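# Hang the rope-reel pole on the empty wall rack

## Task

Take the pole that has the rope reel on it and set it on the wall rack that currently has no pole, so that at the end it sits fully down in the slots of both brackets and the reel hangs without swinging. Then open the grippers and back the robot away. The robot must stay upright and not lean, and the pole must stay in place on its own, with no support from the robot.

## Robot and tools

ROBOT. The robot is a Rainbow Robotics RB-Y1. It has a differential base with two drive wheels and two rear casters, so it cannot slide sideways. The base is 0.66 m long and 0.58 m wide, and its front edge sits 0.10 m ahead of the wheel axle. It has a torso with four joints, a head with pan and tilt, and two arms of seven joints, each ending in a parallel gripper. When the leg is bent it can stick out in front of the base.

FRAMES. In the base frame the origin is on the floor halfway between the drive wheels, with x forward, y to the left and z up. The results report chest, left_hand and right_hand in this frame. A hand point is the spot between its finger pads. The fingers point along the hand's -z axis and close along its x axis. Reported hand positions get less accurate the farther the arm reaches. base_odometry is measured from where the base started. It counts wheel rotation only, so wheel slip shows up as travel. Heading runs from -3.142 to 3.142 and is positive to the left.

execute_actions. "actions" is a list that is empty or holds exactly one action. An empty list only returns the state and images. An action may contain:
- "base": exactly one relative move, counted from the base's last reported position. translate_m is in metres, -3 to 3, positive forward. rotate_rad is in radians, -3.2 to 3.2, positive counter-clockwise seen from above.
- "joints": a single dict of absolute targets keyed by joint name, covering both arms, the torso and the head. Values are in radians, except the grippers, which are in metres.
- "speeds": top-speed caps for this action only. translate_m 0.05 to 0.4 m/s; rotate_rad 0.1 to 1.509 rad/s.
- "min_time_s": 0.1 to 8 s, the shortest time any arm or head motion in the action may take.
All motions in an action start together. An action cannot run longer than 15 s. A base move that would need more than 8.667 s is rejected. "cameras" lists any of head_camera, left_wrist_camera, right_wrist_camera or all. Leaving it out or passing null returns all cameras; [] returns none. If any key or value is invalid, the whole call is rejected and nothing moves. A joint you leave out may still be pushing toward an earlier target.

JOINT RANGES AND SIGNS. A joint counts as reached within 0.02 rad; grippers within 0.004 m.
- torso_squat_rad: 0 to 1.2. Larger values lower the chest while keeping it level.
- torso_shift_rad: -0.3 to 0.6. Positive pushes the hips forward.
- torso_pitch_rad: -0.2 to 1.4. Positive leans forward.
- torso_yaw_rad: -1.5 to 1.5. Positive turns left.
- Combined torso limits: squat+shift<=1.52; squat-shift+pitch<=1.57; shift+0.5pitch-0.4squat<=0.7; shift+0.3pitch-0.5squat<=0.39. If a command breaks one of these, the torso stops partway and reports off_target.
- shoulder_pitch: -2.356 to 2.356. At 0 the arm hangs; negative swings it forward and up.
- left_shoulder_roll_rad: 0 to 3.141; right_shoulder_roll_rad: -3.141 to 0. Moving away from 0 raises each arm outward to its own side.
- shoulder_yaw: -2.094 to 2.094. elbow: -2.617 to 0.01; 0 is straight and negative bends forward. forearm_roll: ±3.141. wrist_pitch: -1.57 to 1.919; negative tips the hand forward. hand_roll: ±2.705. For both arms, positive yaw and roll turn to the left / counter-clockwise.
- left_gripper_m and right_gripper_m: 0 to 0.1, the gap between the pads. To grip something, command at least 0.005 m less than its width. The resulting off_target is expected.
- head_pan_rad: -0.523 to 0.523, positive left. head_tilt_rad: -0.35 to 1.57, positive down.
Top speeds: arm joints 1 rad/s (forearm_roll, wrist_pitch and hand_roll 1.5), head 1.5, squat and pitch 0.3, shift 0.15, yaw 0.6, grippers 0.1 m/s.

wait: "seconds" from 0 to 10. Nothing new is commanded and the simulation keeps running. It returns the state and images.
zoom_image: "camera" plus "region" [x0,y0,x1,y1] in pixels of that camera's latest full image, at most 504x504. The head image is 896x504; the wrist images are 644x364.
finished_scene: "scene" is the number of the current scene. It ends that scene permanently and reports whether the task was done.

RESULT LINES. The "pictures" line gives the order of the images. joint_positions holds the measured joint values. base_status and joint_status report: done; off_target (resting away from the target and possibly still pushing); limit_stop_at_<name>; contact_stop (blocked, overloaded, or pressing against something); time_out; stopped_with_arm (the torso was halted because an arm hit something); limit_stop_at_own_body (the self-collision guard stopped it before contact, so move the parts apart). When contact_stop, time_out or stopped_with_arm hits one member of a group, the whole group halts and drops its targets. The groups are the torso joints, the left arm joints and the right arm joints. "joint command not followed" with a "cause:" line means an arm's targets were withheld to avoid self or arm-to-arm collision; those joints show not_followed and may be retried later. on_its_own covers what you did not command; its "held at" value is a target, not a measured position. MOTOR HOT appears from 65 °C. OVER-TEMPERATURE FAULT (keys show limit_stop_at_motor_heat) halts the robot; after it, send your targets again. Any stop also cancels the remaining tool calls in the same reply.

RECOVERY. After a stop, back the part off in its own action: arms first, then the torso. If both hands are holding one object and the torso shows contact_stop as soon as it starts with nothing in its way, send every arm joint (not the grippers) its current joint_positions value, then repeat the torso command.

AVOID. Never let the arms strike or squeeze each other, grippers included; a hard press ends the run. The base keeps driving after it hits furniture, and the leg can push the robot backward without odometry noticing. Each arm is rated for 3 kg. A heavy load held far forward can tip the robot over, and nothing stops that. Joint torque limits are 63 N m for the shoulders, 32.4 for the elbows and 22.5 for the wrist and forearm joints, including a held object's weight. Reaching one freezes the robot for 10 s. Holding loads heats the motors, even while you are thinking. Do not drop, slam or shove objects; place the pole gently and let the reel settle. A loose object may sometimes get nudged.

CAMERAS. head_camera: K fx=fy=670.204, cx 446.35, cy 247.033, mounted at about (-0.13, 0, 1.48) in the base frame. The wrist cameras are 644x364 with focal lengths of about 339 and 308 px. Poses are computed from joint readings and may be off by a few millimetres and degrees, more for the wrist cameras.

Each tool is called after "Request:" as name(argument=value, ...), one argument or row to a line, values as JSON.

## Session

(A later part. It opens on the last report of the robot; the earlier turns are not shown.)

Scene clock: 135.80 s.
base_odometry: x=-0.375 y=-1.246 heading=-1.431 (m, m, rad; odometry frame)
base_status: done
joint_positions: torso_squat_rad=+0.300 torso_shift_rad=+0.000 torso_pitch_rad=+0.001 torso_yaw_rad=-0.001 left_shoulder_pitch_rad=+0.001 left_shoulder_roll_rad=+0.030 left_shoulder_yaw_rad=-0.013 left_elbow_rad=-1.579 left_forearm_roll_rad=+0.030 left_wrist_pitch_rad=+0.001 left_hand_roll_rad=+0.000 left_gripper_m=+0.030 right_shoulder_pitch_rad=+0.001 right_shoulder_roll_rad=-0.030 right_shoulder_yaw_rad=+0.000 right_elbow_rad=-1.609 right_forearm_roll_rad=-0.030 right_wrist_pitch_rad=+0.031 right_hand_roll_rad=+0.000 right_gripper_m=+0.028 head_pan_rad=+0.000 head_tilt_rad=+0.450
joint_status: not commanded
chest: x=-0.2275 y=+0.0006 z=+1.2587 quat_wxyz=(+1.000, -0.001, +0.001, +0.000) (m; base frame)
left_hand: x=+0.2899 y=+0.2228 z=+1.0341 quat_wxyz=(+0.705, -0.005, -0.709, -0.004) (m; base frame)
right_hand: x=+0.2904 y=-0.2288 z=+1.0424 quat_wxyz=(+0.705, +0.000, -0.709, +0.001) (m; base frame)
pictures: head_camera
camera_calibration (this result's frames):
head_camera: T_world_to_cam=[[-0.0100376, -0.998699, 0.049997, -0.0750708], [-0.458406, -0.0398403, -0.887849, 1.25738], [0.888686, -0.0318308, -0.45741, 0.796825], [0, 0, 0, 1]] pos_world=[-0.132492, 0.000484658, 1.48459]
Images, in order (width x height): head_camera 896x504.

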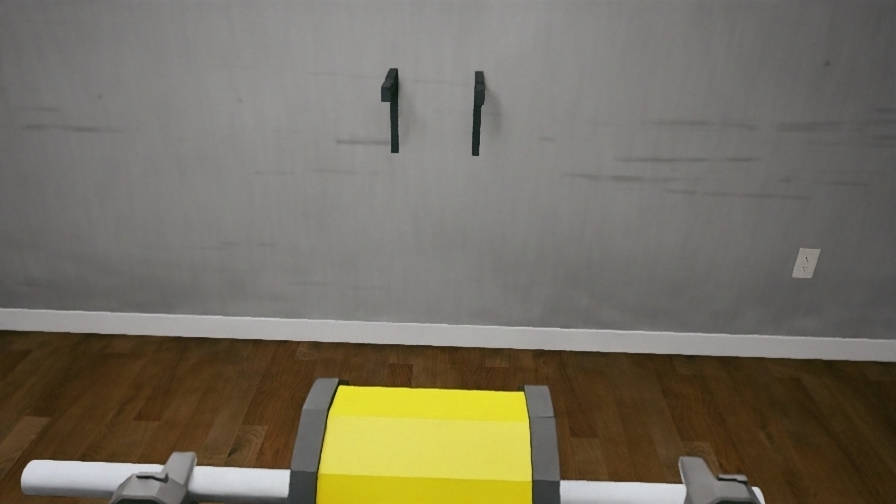

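Request:
execute_actions(
  actions=[
    {"base":{"translate_m":1.25},"joints":{"torso_squat_rad":0,"torso_pitch_rad":-0.08,"head_tilt_rad":0.85}},
  ],
)

Scene clock: 158.50 s.
base_odometry: x=-0.200 y=-2.483 heading=-1.430 (m, m, rad; odometry frame)
base_status: done
joint_positions: torso_squat_rad=+0.000 torso_shift_rad=+0.000 torso_pitch_rad=-0.079 torso_yaw_rad=-0.001 left_shoulder_pitch_rad=+0.001 left_shoulder_roll_rad=+0.030 left_shoulder_yaw_rad=-0.013 left_elbow_rad=-1.579 left_forearm_roll_rad=+0.030 left_wrist_pitch_rad=+0.001 left_hand_roll_rad=+0.000 left_gripper_m=+0.030 right_shoulder_pitch_rad=+0.001 right_shoulder_roll_rad=-0.030 right_shoulder_yaw_rad=+0.000 right_elbow_rad=-1.609 right_forearm_roll_rad=-0.030 right_wrist_pitch_rad=+0.031 right_hand_roll_rad=+0.000 right_gripper_m=+0.028 head_pan_rad=+0.000 head_tilt_rad=+0.850
joint_status: all done
chest: x=-0.2523 y=+0.0006 z=+1.2890 quat_wxyz=(+0.999, +0.000, -0.040, +0.000) (m; base frame)
left_hand: x=+0.2814 y=+0.2229 z=+1.1065 quat_wxyz=(+0.676, -0.005, -0.736, -0.004) (m; base frame)
right_hand: x=+0.2813 y=-0.2288 z=+1.1149 quat_wxyz=(+0.676, +0.000, -0.737, +0.000) (m; base frame)
pictures: head_camera, left_wrist_camera, right_wrist_camera
camera_calibration (this result's frames):
head_camera: T_world_to_cam=[[0.00578708, -0.99871, 0.0504479, -0.0738163], [-0.714149, -0.0394408, -0.698881, 0.921952], [0.699969, -0.0319828, -0.713456, 1.18267], [0, 0, 0, 1]] pos_world=[-0.168993, 0.000466511, 1.49184]
left_wrist_camera: T_world_to_cam=[[-0.102037, -0.0466921, 0.993684, -1.05433], [-0.672913, -0.732443, -0.103515, 0.493583], [0.73265, -0.679226, 0.0433165, -0.0158086], [0, 0, 0, 1]] pos_world=[0.23614, 0.301555, 1.09945]
right_wrist_camera: T_world_to_cam=[[0.153309, -0.0157953, -0.988052, 1.05437], [-0.60086, 0.792309, -0.105897, 0.504398], [0.784515, 0.609915, 0.111977, -0.120456], [0, 0, 0, 1]] pos_world=[0.235928, -0.309517, 1.10867]
Images, in order (width x height): head_camera 896x504, left_wrist_camera 644x364, right_wrist_camera 644x364.

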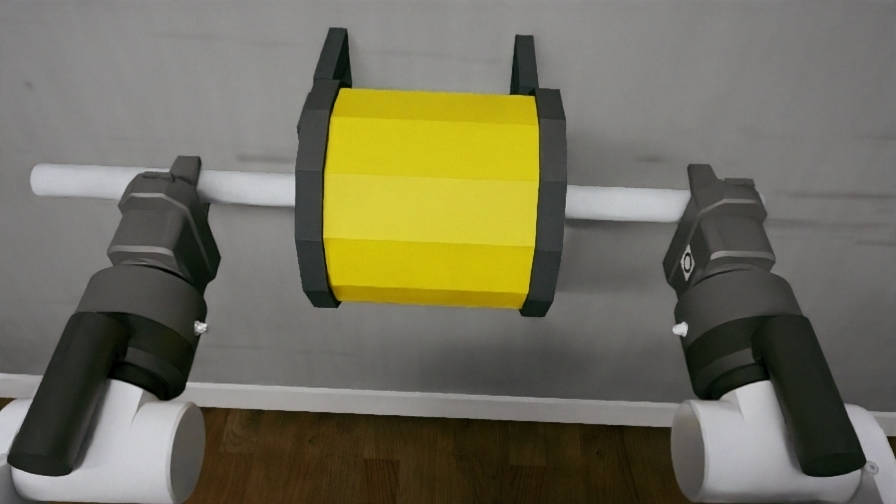

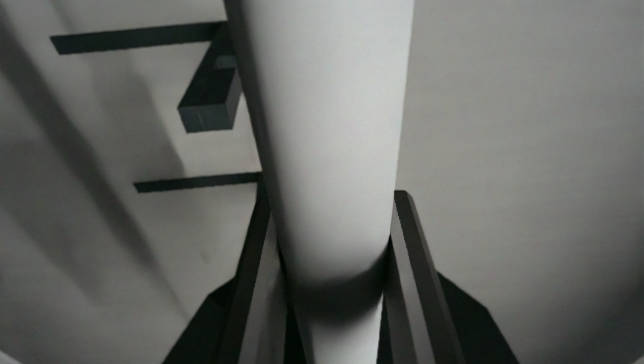

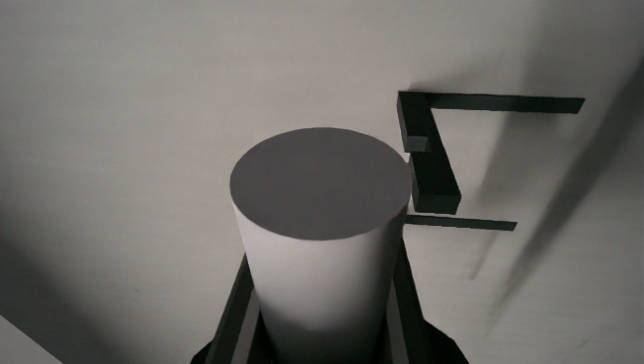

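Request:
execute_actions(
  actions=[
    {"base":{"rotate_rad":0.014}},
  ],
  cameras=[],
)

Request:
execute_actions(
  actions=[
    {"base":{"translate_m":0.11},"speeds":{"translate_m":0.1},"joints":{"head_tilt_rad":0.95}},
  ],
)

Scene clock: 173.77 s.
base_odometry: x=-0.200 y=-2.483 heading=-1.418 (m, m, rad; odometry frame)
base_status: done
joint_positions: torso_squat_rad=+0.000 torso_shift_rad=+0.000 torso_pitch_rad=-0.079 torso_yaw_rad=-0.001 left_shoulder_pitch_rad=+0.001 left_shoulder_roll_rad=+0.030 left_shoulder_yaw_rad=-0.013 left_elbow_rad=-1.579 left_forearm_roll_rad=+0.030 left_wrist_pitch_rad=+0.001 left_hand_roll_rad=+0.000 left_gripper_m=+0.030 right_shoulder_pitch_rad=+0.001 right_shoulder_roll_rad=-0.030 right_shoulder_yaw_rad=+0.000 right_elbow_rad=-1.609 right_forearm_roll_rad=-0.030 right_wrist_pitch_rad=+0.031 right_hand_roll_rad=+0.000 right_gripper_m=+0.028 head_pan_rad=+0.000 head_tilt_rad=+0.850
joint_status: not commanded
chest: x=-0.2523 y=+0.0006 z=+1.2890 quat_wxyz=(+0.999, -0.001, -0.040, +0.000) (m; base frame)
left_hand: x=+0.2814 y=+0.2229 z=+1.1065 quat_wxyz=(+0.676, -0.005, -0.736, -0.004) (m; base frame)
right_hand: x=+0.2813 y=-0.2287 z=+1.1149 quat_wxyz=(+0.676, +0.000, -0.737, +0.001) (m; base frame)
pictures: none
No camera images: the call's "cameras" was empty. Leave "cameras" out to get every camera's image.

Scene clock: 175.43 s.
base_odometry: x=-0.183 y=-2.592 heading=-1.417 (m, m, rad; odometry frame)
base_status: done
joint_positions: torso_squat_rad=+0.000 torso_shift_rad=+0.000 torso_pitch_rad=-0.079 torso_yaw_rad=-0.001 left_shoulder_pitch_rad=+0.001 left_shoulder_roll_rad=+0.030 left_shoulder_yaw_rad=-0.013 left_elbow_rad=-1.579 left_forearm_roll_rad=+0.030 left_wrist_pitch_rad=+0.001 left_hand_roll_rad=+0.000 left_gripper_m=+0.030 right_shoulder_pitch_rad=+0.001 right_shoulder_roll_rad=-0.030 right_shoulder_yaw_rad=+0.000 right_elbow_rad=-1.609 right_forearm_roll_rad=-0.030 right_wrist_pitch_rad=+0.031 right_hand_roll_rad=+0.000 right_gripper_m=+0.028 head_pan_rad=+0.000 head_tilt_rad=+0.950
joint_status: all done
chest: x=-0.2522 y=+0.0006 z=+1.2890 quat_wxyz=(+0.999, -0.001, -0.040, +0.000) (m; base frame)
left_hand: x=+0.2814 y=+0.2229 z=+1.1064 quat_wxyz=(+0.676, -0.005, -0.736, -0.004) (m; base frame)
right_hand: x=+0.2813 y=-0.2287 z=+1.1148 quat_wxyz=(+0.676, +0.000, -0.737, +0.001) (m; base frame)
pictures: head_camera, left_wrist_camera, right_wrist_camera
camera_calibration (this result's frames):
head_camera: T_world_to_cam=[[0.0107105, -0.998712, 0.0495849, -0.071298], [-0.780416, -0.0393513, -0.624021, 0.79416], [0.625169, -0.0320133, -0.779833, 1.26311], [0, 0, 0, 1]] pos_world=[-0.169117, 0.000481246, 1.48412]
left_wrist_camera: T_world_to_cam=[[-0.101894, -0.0466529, 0.993701, -1.05432], [-0.67292, -0.732455, -0.103389, 0.493479], [0.732664, -0.679216, 0.0432389, -0.0157453], [0, 0, 0, 1]] pos_world=[0.23618, 0.30157, 1.09938]
right_wrist_camera: T_world_to_cam=[[0.153194, -0.0157729, -0.98807, 1.05437], [-0.600916, 0.792277, -0.105816, 0.504299], [0.784495, 0.609957, 0.111894, -0.120416], [0, 0, 0, 1]] pos_world=[0.235984, -0.309465, 1.10862]
Images, in order (width x height): head_camera 896x504, left_wrist_camera 644x364, right_wrist_camera 644x364.

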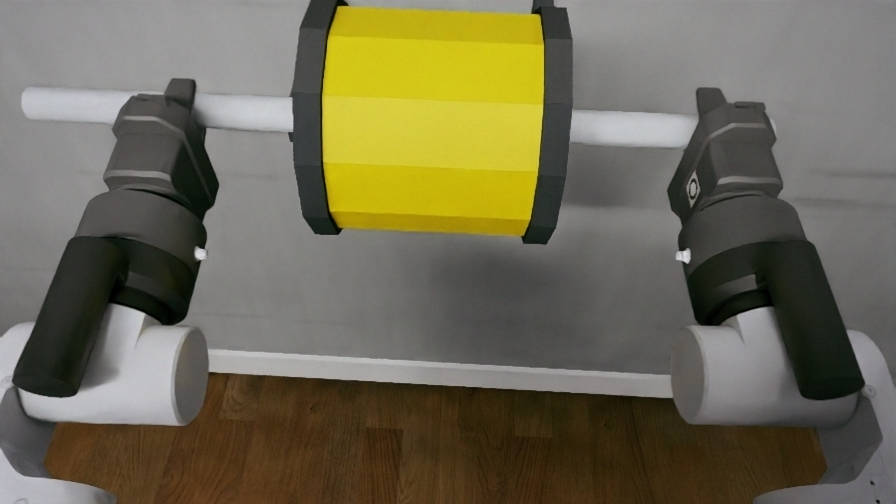

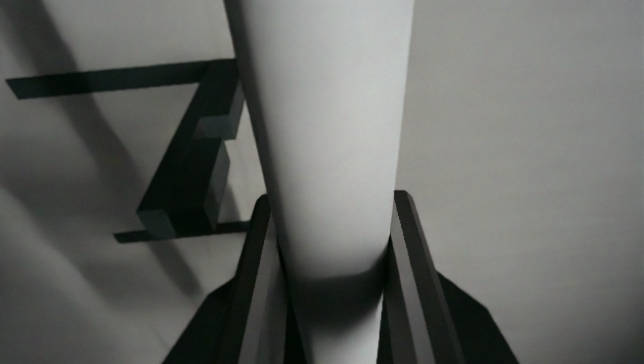

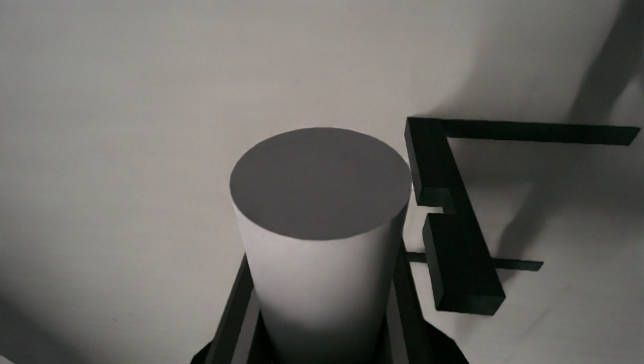

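Request:
execute_actions(
  actions=[
    {"base":{"translate_m":0.06},"speeds":{"translate_m":0.05},"joints":{"head_tilt_rad":0.85}},
  ],
)

Scene clock: 190.80 s.
base_odometry: x=-0.174 y=-2.652 heading=-1.416 (m, m, rad; odometry frame)
base_status: done
joint_positions: torso_squat_rad=+0.000 torso_shift_rad=+0.000 torso_pitch_rad=-0.079 torso_yaw_rad=-0.001 left_shoulder_pitch_rad=+0.001 left_shoulder_roll_rad=+0.030 left_shoulder_yaw_rad=-0.013 left_elbow_rad=-1.579 left_forearm_roll_rad=+0.030 left_wrist_pitch_rad=+0.001 left_hand_roll_rad=+0.000 left_gripper_m=+0.030 right_shoulder_pitch_rad=+0.001 right_shoulder_roll_rad=-0.030 right_shoulder_yaw_rad=+0.000 right_elbow_rad=-1.609 right_forearm_roll_rad=-0.030 right_wrist_pitch_rad=+0.031 right_hand_roll_rad=+0.000 right_gripper_m=+0.028 head_pan_rad=+0.000 head_tilt_rad=+0.850
joint_status: all done
chest: x=-0.2523 y=+0.0006 z=+1.2890 quat_wxyz=(+0.999, -0.001, -0.040, +0.000) (m; base frame)
left_hand: x=+0.2814 y=+0.2229 z=+1.1065 quat_wxyz=(+0.676, -0.005, -0.737, -0.004) (m; base frame)
right_hand: x=+0.2812 y=-0.2287 z=+1.1149 quat_wxyz=(+0.676, +0.000, -0.737, +0.001) (m; base frame)
pictures: head_camera, left_wrist_camera, right_wrist_camera
camera_calibration (this result's frames):
head_camera: T_world_to_cam=[[0.00580002, -0.998709, 0.0504713, -0.0738261], [-0.714186, -0.0394648, -0.698842, 0.921859], [0.699932, -0.0319926, -0.713493, 1.18274], [0, 0, 0, 1]] pos_world=[-0.16903, 0.000489155, 1.49184]
left_wrist_camera: T_world_to_cam=[[-0.102052, -0.046653, 0.993684, -1.05434], [-0.672907, -0.732451, -0.103496, 0.493555], [0.732654, -0.679219, 0.0433551, -0.0158253], [0, 0, 0, 1]] pos_world=[0.236113, 0.301568, 1.09945]
right_wrist_camera: T_world_to_cam=[[0.153329, -0.0157737, -0.988049, 1.05438], [-0.600899, 0.792279, -0.105898, 0.504349], [0.784481, 0.609955, 0.112001, -0.12048], [0, 0, 0, 1]] pos_world=[0.23591, -0.309466, 1.10869]
Images, in order (width x height): head_camera 896x504, left_wrist_camera 644x364, right_wrist_camera 644x364.

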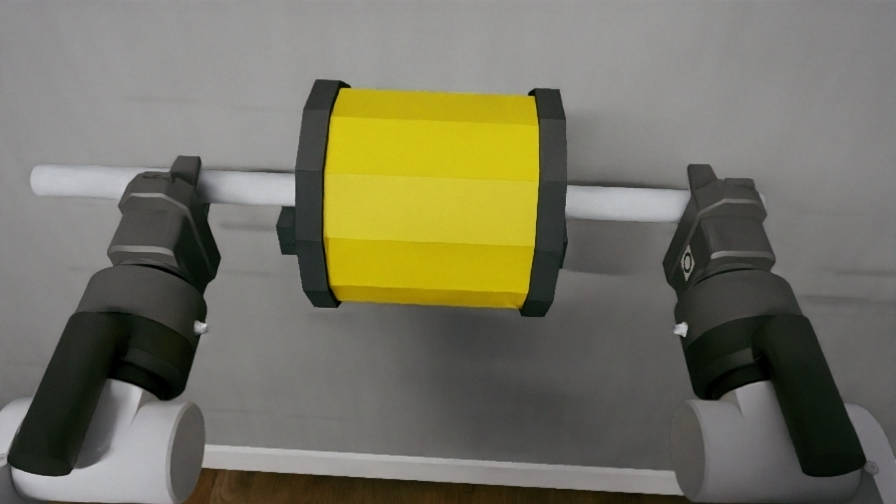

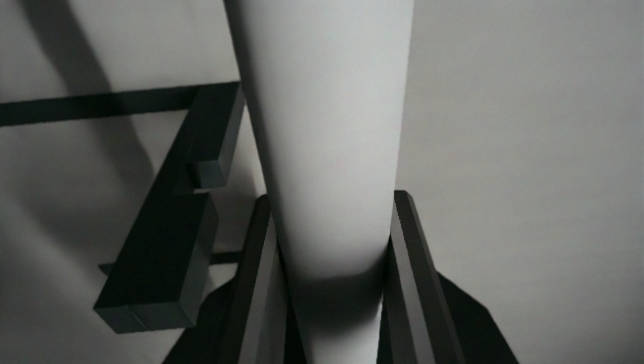

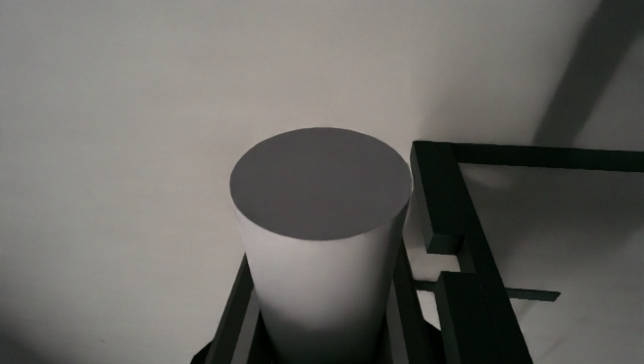

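Request:
execute_actions(
  actions=[
    {"base":{"translate_m":0.095},"speeds":{"translate_m":0.05},"joints":{"head_tilt_rad":0.95}},
  ],
)

Request:
execute_actions(
  actions=[
    {"joints":{"torso_pitch_rad":0}},
  ],
)

Scene clock: 199.30 s.
base_odometry: x=-0.159 y=-2.745 heading=-1.416 (m, m, rad; odometry frame)
base_status: done
joint_positions: torso_squat_rad=+0.000 torso_shift_rad=+0.000 torso_pitch_rad=-0.079 torso_yaw_rad=-0.001 left_shoulder_pitch_rad=+0.001 left_shoulder_roll_rad=+0.030 left_shoulder_yaw_rad=-0.013 left_elbow_rad=-1.579 left_forearm_roll_rad=+0.030 left_wrist_pitch_rad=+0.001 left_hand_roll_rad=+0.000 left_gripper_m=+0.030 right_shoulder_pitch_rad=+0.001 right_shoulder_roll_rad=-0.030 right_shoulder_yaw_rad=+0.000 right_elbow_rad=-1.609 right_forearm_roll_rad=-0.030 right_wrist_pitch_rad=+0.031 right_hand_roll_rad=+0.000 right_gripper_m=+0.028 head_pan_rad=+0.000 head_tilt_rad=+0.950
joint_status: all done
chest: x=-0.2523 y=+0.0006 z=+1.2890 quat_wxyz=(+0.999, -0.001, -0.040, +0.000) (m; base frame)
left_hand: x=+0.2814 y=+0.2229 z=+1.1065 quat_wxyz=(+0.676, -0.005, -0.737, -0.004) (m; base frame)
right_hand: x=+0.2812 y=-0.2287 z=+1.1149 quat_wxyz=(+0.676, +0.000, -0.737, +0.001) (m; base frame)
pictures: head_camera, left_wrist_camera, right_wrist_camera
camera_calibration (this result's frames):
head_camera: T_world_to_cam=[[0.0107035, -0.998712, 0.0495863, -0.0713005], [-0.780326, -0.0393514, -0.624133, 0.794247], [0.625281, -0.0320131, -0.779743, 1.26308], [0, 0, 0, 1]] pos_world=[-0.169245, 0.00048116, 1.48413]
left_wrist_camera: T_world_to_cam=[[-0.102053, -0.0466534, 0.993684, -1.05434], [-0.672908, -0.73245, -0.103497, 0.493556], [0.732653, -0.679221, 0.0433555, -0.015827], [0, 0, 0, 1]] pos_world=[0.236114, 0.301567, 1.09945]
right_wrist_camera: T_world_to_cam=[[0.153321, -0.0157736, -0.988051, 1.05438], [-0.6009, 0.792279, -0.105893, 0.504344], [0.784482, 0.609955, 0.111995, -0.120473], [0, 0, 0, 1]] pos_world=[0.23591, -0.309467, 1.10868]
Images, in order (width x height): head_camera 896x504, left_wrist_camera 644x364, right_wrist_camera 644x364.

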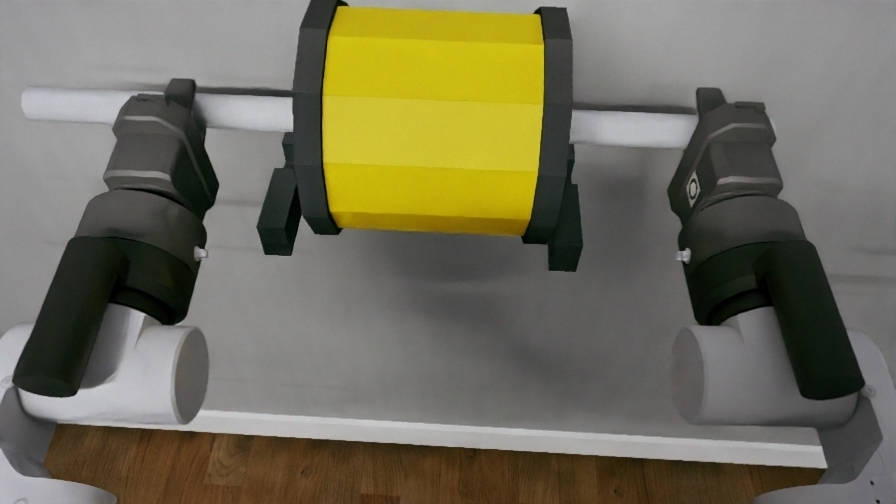

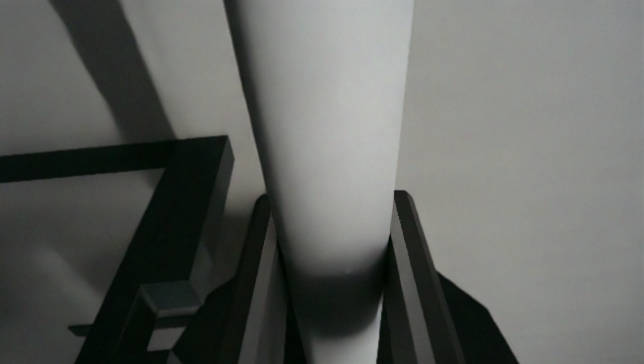

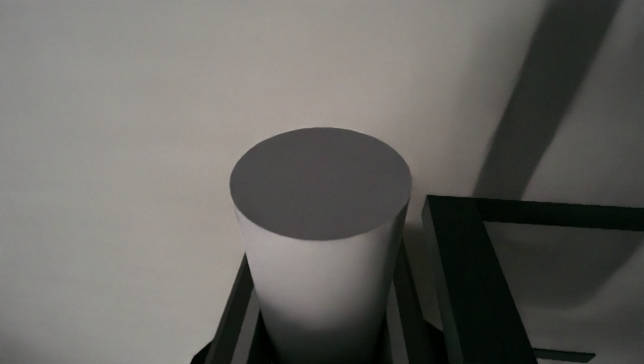

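Scene clock: 200.30 s.
base_odometry: x=-0.159 y=-2.745 heading=-1.416 (m, m, rad; odometry frame)
base_status: not commanded
joint_positions: torso_squat_rad=+0.000 torso_shift_rad=+0.000 torso_pitch_rad=+0.001 torso_yaw_rad=-0.001 left_shoulder_pitch_rad=+0.001 left_shoulder_roll_rad=+0.030 left_shoulder_yaw_rad=-0.013 left_elbow_rad=-1.579 left_forearm_roll_rad=+0.030 left_wrist_pitch_rad=+0.001 left_hand_roll_rad=+0.000 left_gripper_m=+0.030 right_shoulder_pitch_rad=+0.001 right_shoulder_roll_rad=-0.030 right_shoulder_yaw_rad=+0.000 right_elbow_rad=-1.609 right_forearm_roll_rad=-0.030 right_wrist_pitch_rad=+0.031 right_hand_roll_rad=+0.000 right_gripper_m=+0.028 head_pan_rad=+0.000 head_tilt_rad=+0.950
joint_status: all done
chest: x=-0.2275 y=+0.0006 z=+1.2899 quat_wxyz=(+1.000, -0.001, +0.000, +0.000) (m; base frame)
left_hand: x=+0.2898 y=+0.2229 z=+1.0654 quat_wxyz=(+0.705, -0.005, -0.709, -0.004) (m; base frame)
right_hand: x=+0.2904 y=-0.2287 z=+1.0737 quat_wxyz=(+0.705, +0.000, -0.709, +0.001) (m; base frame)
pictures: head_camera, left_wrist_camera, right_wrist_camera
camera_calibration (this result's frames):
head_camera: T_world_to_cam=[[0.0146034, -0.998713, 0.0485728, -0.0694187], [-0.827757, -0.0393252, -0.559707, 0.720299], [0.560897, -0.0320328, -0.827266, 1.29499], [0, 0, 0, 1]] pos_world=[-0.129111, 0.000478769, 1.47783]
left_wrist_camera: T_world_to_cam=[[-0.022187, -0.0466515, 0.998665, -1.04104], [-0.679053, -0.732432, -0.049301, 0.439034], [0.733754, -0.67924, -0.0154283, 0.0420438], [0, 0, 0, 1]] pos_world=[0.24418, 0.301554, 1.06194]
right_wrist_camera: T_world_to_cam=[[0.0737497, -0.0157777, -0.997152, 1.04518], [-0.607419, 0.792301, -0.0574613, 0.455388], [0.790951, 0.609927, 0.0488483, -0.057106], [0, 0, 0, 1]] pos_world=[0.244698, -0.309483, 1.07116]
Images, in order (width x height): head_camera 896x504, left_wrist_camera 644x364, right_wrist_camera 644x364.

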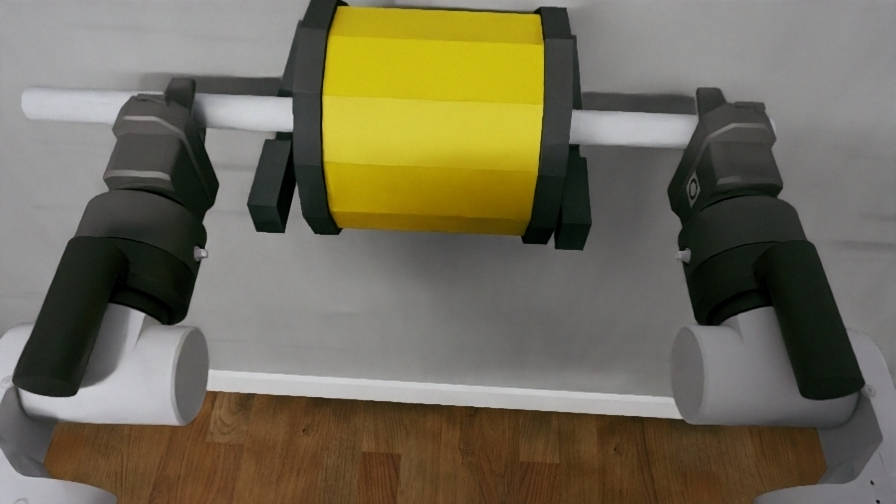

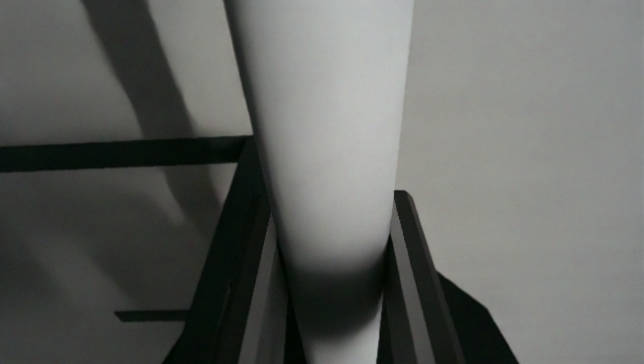

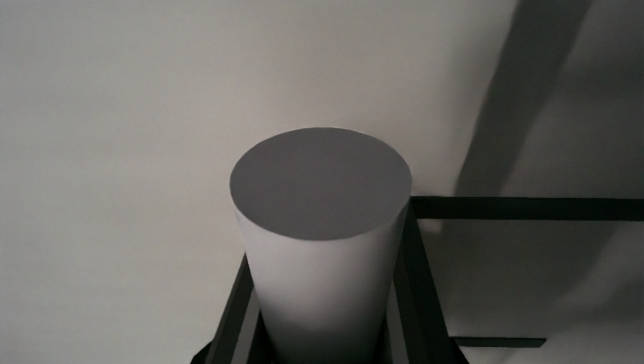

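Request:
execute_actions(
  actions=[
    {"base":{"translate_m":0.012},"speeds":{"translate_m":0.05},"joints":{"torso_squat_rad":0.14}},
  ],
)

Scene clock: 214.27 s.
base_odometry: x=-0.157 y=-2.757 heading=-1.415 (m, m, rad; odometry frame)
base_status: done
joint_positions: torso_squat_rad=+0.140 torso_shift_rad=+0.000 torso_pitch_rad=+0.001 torso_yaw_rad=-0.001 left_shoulder_pitch_rad=+0.001 left_shoulder_roll_rad=+0.030 left_shoulder_yaw_rad=-0.013 left_elbow_rad=-1.579 left_forearm_roll_rad=+0.030 left_wrist_pitch_rad=+0.001 left_hand_roll_rad=+0.000 left_gripper_m=+0.030 right_shoulder_pitch_rad=+0.001 right_shoulder_roll_rad=-0.030 right_shoulder_yaw_rad=+0.000 right_elbow_rad=-1.609 right_forearm_roll_rad=-0.030 right_wrist_pitch_rad=+0.031 right_hand_roll_rad=+0.000 right_gripper_m=+0.028 head_pan_rad=+0.000 head_tilt_rad=+0.950
joint_status: all done
chest: x=-0.2276 y=+0.0006 z=+1.2831 quat_wxyz=(+1.000, -0.001, +0.000, +0.000) (m; base frame)
left_hand: x=+0.2898 y=+0.2229 z=+1.0586 quat_wxyz=(+0.705, -0.005, -0.709, -0.004) (m; base frame)
right_hand: x=+0.2903 y=-0.2287 z=+1.0670 quat_wxyz=(+0.705, +0.000, -0.709, +0.001) (m; base frame)
pictures: head_camera, left_wrist_camera, right_wrist_camera
camera_calibration (this result's frames):
head_camera: T_world_to_cam=[[0.0145937, -0.998713, 0.0485756, -0.0690934], [-0.827646, -0.0393251, -0.559871, 0.71661], [0.56106, -0.0320329, -0.827155, 1.28929], [0, 0, 0, 1]] pos_world=[-0.129262, 0.000475989, 1.47101]
left_wrist_camera: T_world_to_cam=[[-0.0224319, -0.046651, 0.998659, -1.03425], [-0.679051, -0.732422, -0.049467, 0.438828], [0.733748, -0.67925, -0.0152487, 0.04179], [0, 0, 0, 1]] pos_world=[0.244123, 0.301545, 1.05521]
right_wrist_camera: T_world_to_cam=[[0.0739847, -0.015777, -0.997135, 1.0384], [-0.607412, 0.792296, -0.0576043, 0.455111], [0.790935, 0.609933, 0.0490346, -0.0569199], [0, 0, 0, 1]] pos_world=[0.244634, -0.309483, 1.06443]
Images, in order (width x height): head_camera 896x504, left_wrist_camera 644x364, right_wrist_camera 644x364.

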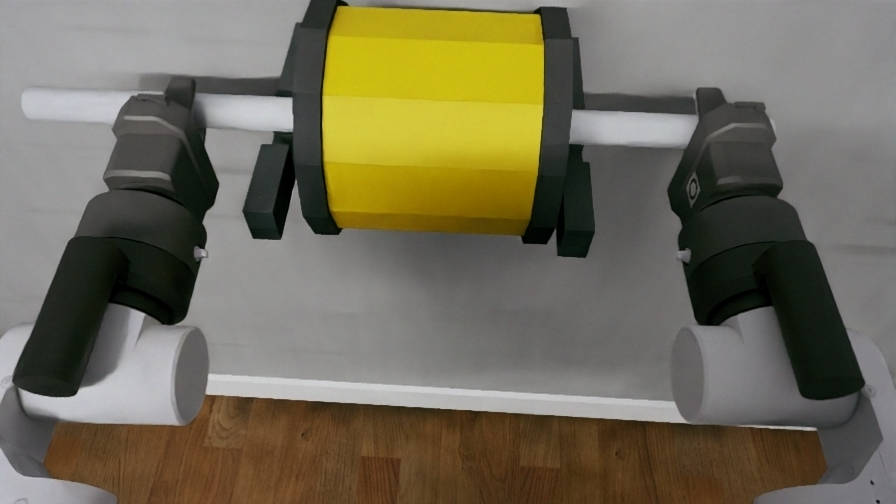

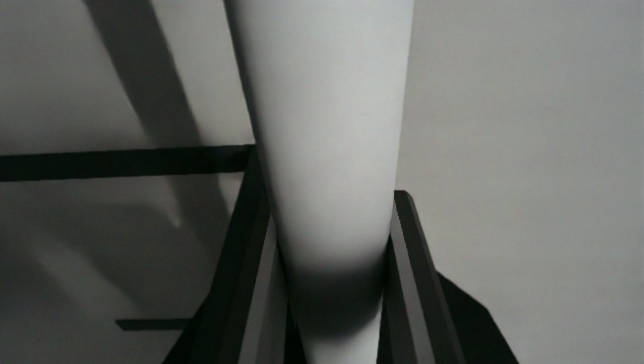

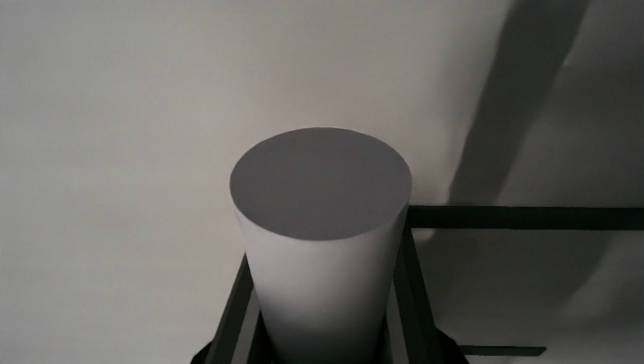

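Request:
execute_actions(
  actions=[
    {"joints":{"torso_squat_rad":0.23}},
  ],
  cameras=["head_camera"],
)

Request:
execute_actions(
  actions=[
    {"joints":{"torso_squat_rad":0.29}},
  ],
  cameras=["head_camera"],
)

Scene clock: 221.67 s.
base_odometry: x=-0.157 y=-2.757 heading=-1.415 (m, m, rad; odometry frame)
base_status: not commanded
joint_positions: torso_squat_rad=+0.230 torso_shift_rad=+0.000 torso_pitch_rad=+0.001 torso_yaw_rad=-0.001 left_shoulder_pitch_rad=+0.001 left_shoulder_roll_rad=+0.030 left_shoulder_yaw_rad=-0.013 left_elbow_rad=-1.579 left_forearm_roll_rad=+0.030 left_wrist_pitch_rad=+0.001 left_hand_roll_rad=+0.000 left_gripper_m=+0.030 right_shoulder_pitch_rad=+0.001 right_shoulder_roll_rad=-0.030 right_shoulder_yaw_rad=+0.000 right_elbow_rad=-1.609 right_forearm_roll_rad=-0.030 right_wrist_pitch_rad=+0.031 right_hand_roll_rad=+0.000 right_gripper_m=+0.028 head_pan_rad=+0.000 head_tilt_rad=+0.950
joint_status: all done
chest: x=-0.2276 y=+0.0006 z=+1.2715 quat_wxyz=(+1.000, -0.001, +0.000, +0.000) (m; base frame)
left_hand: x=+0.2898 y=+0.2229 z=+1.0471 quat_wxyz=(+0.705, -0.005, -0.709, -0.004) (m; base frame)
right_hand: x=+0.2903 y=-0.2287 z=+1.0554 quat_wxyz=(+0.705, +0.000, -0.709, +0.001) (m; base frame)
pictures: head_camera
camera_calibration (this result's frames):
head_camera: T_world_to_cam=[[0.0145945, -0.998713, 0.0485752, -0.0685352], [-0.827653, -0.0393252, -0.559861, 0.710115], [0.56105, -0.0320326, -0.827162, 1.27972], [0, 0, 0, 1]] pos_world=[-0.129257, 0.000471017, 1.45943]
Images, in order (width x height): head_camera 896x504.

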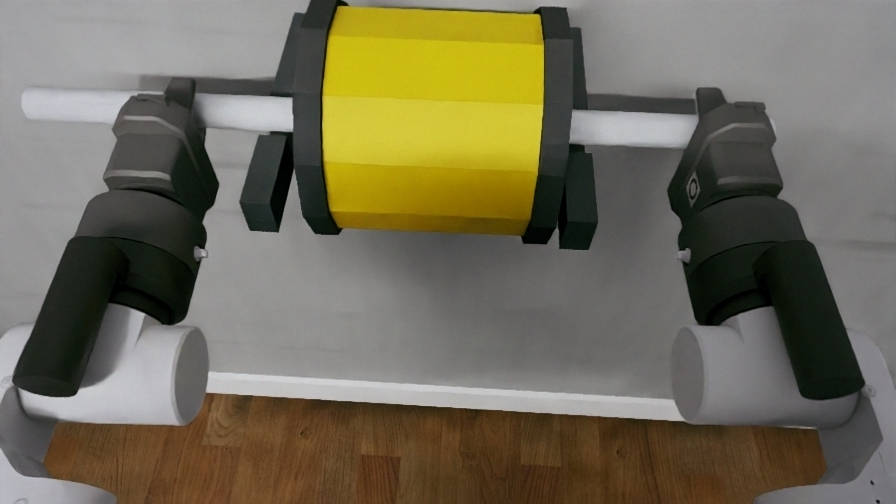

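Scene clock: 222.60 s.
base_odometry: x=-0.157 y=-2.757 heading=-1.415 (m, m, rad; odometry frame)
base_status: not commanded
joint_positions: torso_squat_rad=+0.290 torso_shift_rad=+0.000 torso_pitch_rad=+0.001 torso_yaw_rad=-0.001 left_shoulder_pitch_rad=+0.000 left_shoulder_roll_rad=+0.030 left_shoulder_yaw_rad=-0.013 left_elbow_rad=-1.579 left_forearm_roll_rad=+0.030 left_wrist_pitch_rad=+0.000 left_hand_roll_rad=+0.000 left_gripper_m=+0.030 right_shoulder_pitch_rad=+0.001 right_shoulder_roll_rad=-0.030 right_shoulder_yaw_rad=+0.000 right_elbow_rad=-1.609 right_forearm_roll_rad=-0.030 right_wrist_pitch_rad=+0.031 right_hand_roll_rad=+0.000 right_gripper_m=+0.028 head_pan_rad=+0.000 head_tilt_rad=+0.950
joint_status: all done
chest: x=-0.2276 y=+0.0006 z=+1.2607 quat_wxyz=(+1.000, -0.001, +0.000, +0.000) (m; base frame)
left_hand: x=+0.2902 y=+0.2226 z=+1.0372 quat_wxyz=(+0.705, -0.005, -0.710, -0.004) (m; base frame)
right_hand: x=+0.2904 y=-0.2287 z=+1.0447 quat_wxyz=(+0.705, +0.000, -0.709, +0.001) (m; base frame)
pictures: head_camera
camera_calibration (this result's frames):
head_camera: T_world_to_cam=[[0.0145818, -0.998713, 0.0485745, -0.0680179], [-0.827619, -0.0393162, -0.559911, 0.704155], [0.561101, -0.0320366, -0.827127, 1.27075], [0, 0, 0, 1]] pos_world=[-0.129255, 0.000464876, 1.44864]
Images, in order (width x height): head_camera 896x504.

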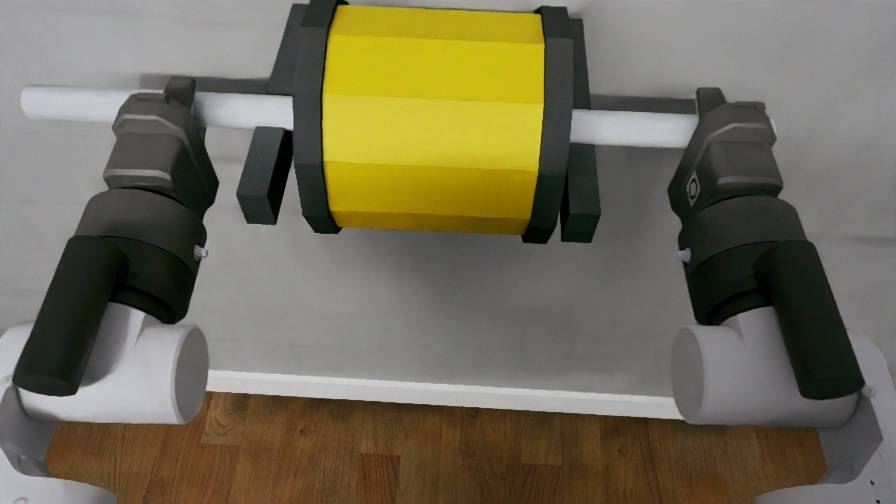

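Request:
zoom_image(
  camera="head_camera",
  region=[200,0,360,240],
)

Request:
zoom_image(
  camera="head_camera",
  region=[520,0,680,260],
)

Region (200, 0, 360, 240) of head_camera's 896x504 image, scaled by 2.100, with more detail than that image has.

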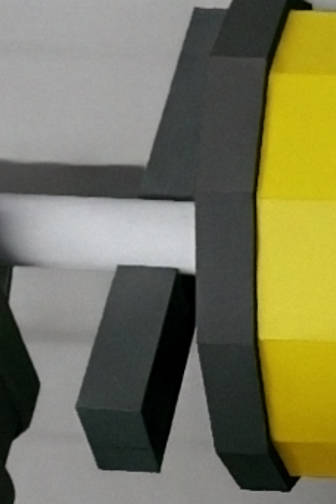

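Region (520, 0, 680, 260) of head_camera's 896x504 image, scaled by 1.938, with more detail than that image has; it fills the left 310 columns of this view, and the rest is white.

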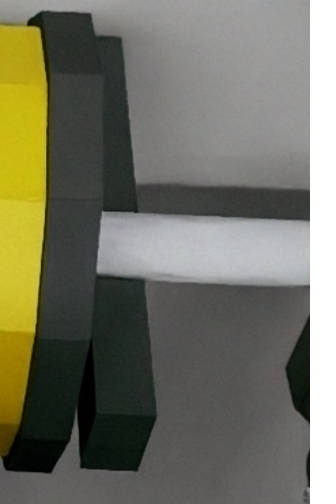

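Request:
execute_actions(
  actions=[
    {"joints":{"torso_squat_rad":0.315}},
  ],
  cameras=["head_camera"],
)

Request:
execute_actions(
  actions=[
    {"joints":{"left_gripper_m":0.04,"right_gripper_m":0.04}},
  ],
)

Scene clock: 262.23 s.
base_odometry: x=-0.157 y=-2.757 heading=-1.415 (m, m, rad; odometry frame)
base_status: not commanded
joint_positions: torso_squat_rad=+0.315 torso_shift_rad=+0.000 torso_pitch_rad=+0.001 torso_yaw_rad=-0.001 left_shoulder_pitch_rad=+0.000 left_shoulder_roll_rad=+0.030 left_shoulder_yaw_rad=-0.013 left_elbow_rad=-1.580 left_forearm_roll_rad=+0.030 left_wrist_pitch_rad=+0.000 left_hand_roll_rad=+0.000 left_gripper_m=+0.030 right_shoulder_pitch_rad=+0.001 right_shoulder_roll_rad=-0.030 right_shoulder_yaw_rad=+0.000 right_elbow_rad=-1.609 right_forearm_roll_rad=-0.030 right_wrist_pitch_rad=+0.031 right_hand_roll_rad=+0.000 right_gripper_m=+0.028 head_pan_rad=+0.000 head_tilt_rad=+0.950
joint_status: all done
chest: x=-0.2276 y=+0.0006 z=+1.2555 quat_wxyz=(+1.000, -0.001, +0.000, +0.000) (m; base frame)
left_hand: x=+0.2903 y=+0.2226 z=+1.0322 quat_wxyz=(+0.704, -0.005, -0.710, -0.004) (m; base frame)
right_hand: x=+0.2904 y=-0.2287 z=+1.0396 quat_wxyz=(+0.705, +0.000, -0.709, +0.001) (m; base frame)
pictures: head_camera
camera_calibration (this result's frames):
head_camera: T_world_to_cam=[[0.0145776, -0.998713, 0.0485729, -0.0677667], [-0.827649, -0.0393101, -0.559868, 0.701201], [0.561057, -0.0320398, -0.827157, 1.26645], [0, 0, 0, 1]] pos_world=[-0.129217, 0.000461627, 1.44343]
Images, in order (width x height): head_camera 896x504.

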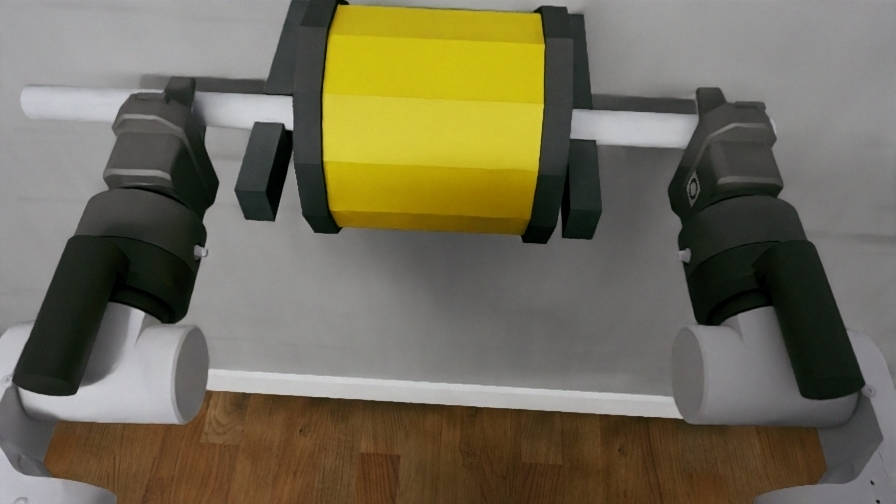

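Scene clock: 262.90 s.
base_odometry: x=-0.157 y=-2.757 heading=-1.415 (m, m, rad; odometry frame)
base_status: not commanded
joint_positions: torso_squat_rad=+0.315 torso_shift_rad=+0.000 torso_pitch_rad=+0.001 torso_yaw_rad=-0.001 left_shoulder_pitch_rad=+0.001 left_shoulder_roll_rad=+0.030 left_shoulder_yaw_rad=-0.013 left_elbow_rad=-1.579 left_forearm_roll_rad=+0.030 left_wrist_pitch_rad=+0.000 left_hand_roll_rad=+0.000 left_gripper_m=+0.040 right_shoulder_pitch_rad=+0.001 right_shoulder_roll_rad=-0.030 right_shoulder_yaw_rad=+0.000 right_elbow_rad=-1.609 right_forearm_roll_rad=-0.030 right_wrist_pitch_rad=+0.031 right_hand_roll_rad=+0.000 right_gripper_m=+0.040 head_pan_rad=+0.000 head_tilt_rad=+0.950
joint_status: all done
chest: x=-0.2276 y=+0.0006 z=+1.2555 quat_wxyz=(+1.000, -0.001, +0.000, +0.000) (m; base frame)
left_hand: x=+0.2899 y=+0.2228 z=+1.0315 quat_wxyz=(+0.705, -0.005, -0.709, -0.004) (m; base frame)
right_hand: x=+0.2903 y=-0.2287 z=+1.0396 quat_wxyz=(+0.705, +0.000, -0.709, +0.001) (m; base frame)
pictures: head_camera, left_wrist_camera, right_wrist_camera
camera_calibration (this result's frames):
head_camera: T_world_to_cam=[[0.0145755, -0.998713, 0.0485733, -0.0677667], [-0.827629, -0.0393098, -0.559898, 0.701194], [0.561087, -0.0320399, -0.827137, 1.26646], [0, 0, 0, 1]] pos_world=[-0.129279, 0.000461583, 1.44343]
left_wrist_camera: T_world_to_cam=[[-0.0234605, -0.0466419, 0.998636, -1.00684], [-0.679117, -0.732315, -0.0501574, 0.438209], [0.733655, -0.679367, -0.0144948, 0.0404967], [0, 0, 0, 1]] pos_world=[0.244263, 0.301458, 1.02803]
right_wrist_camera: T_world_to_cam=[[0.074333, -0.0157743, -0.997109, 1.01093], [-0.607394, 0.792294, -0.0578145, 0.453766], [0.790915, 0.609935, 0.0493124, -0.0558697], [0, 0, 0, 1]] pos_world=[0.244658, -0.309493, 1.037]
Images, in order (width x height): head_camera 896x504, left_wrist_camera 644x364, right_wrist_camera 644x364.

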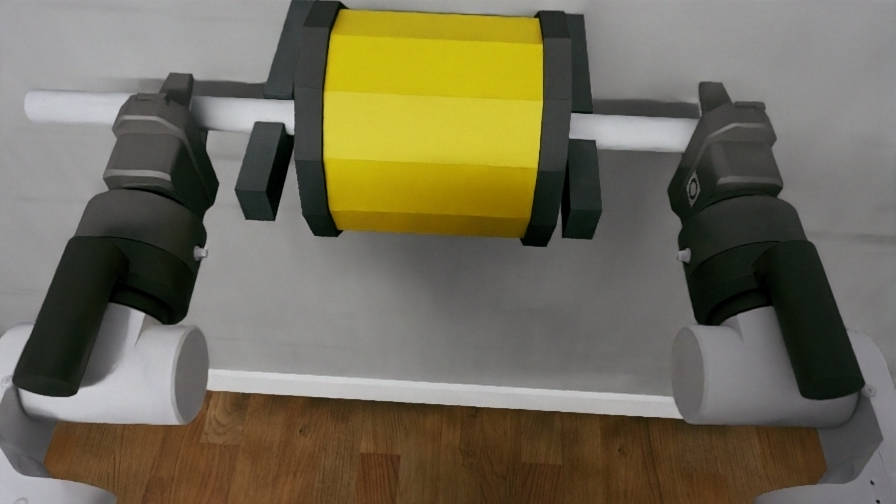

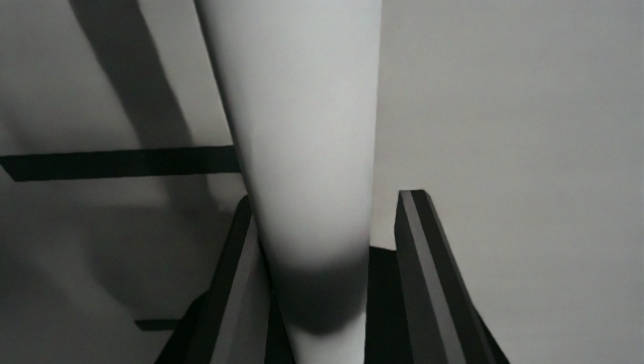

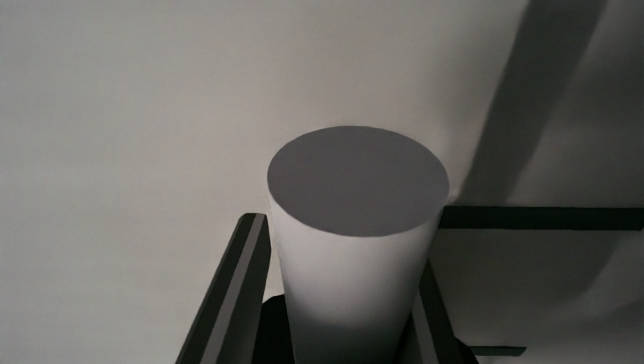

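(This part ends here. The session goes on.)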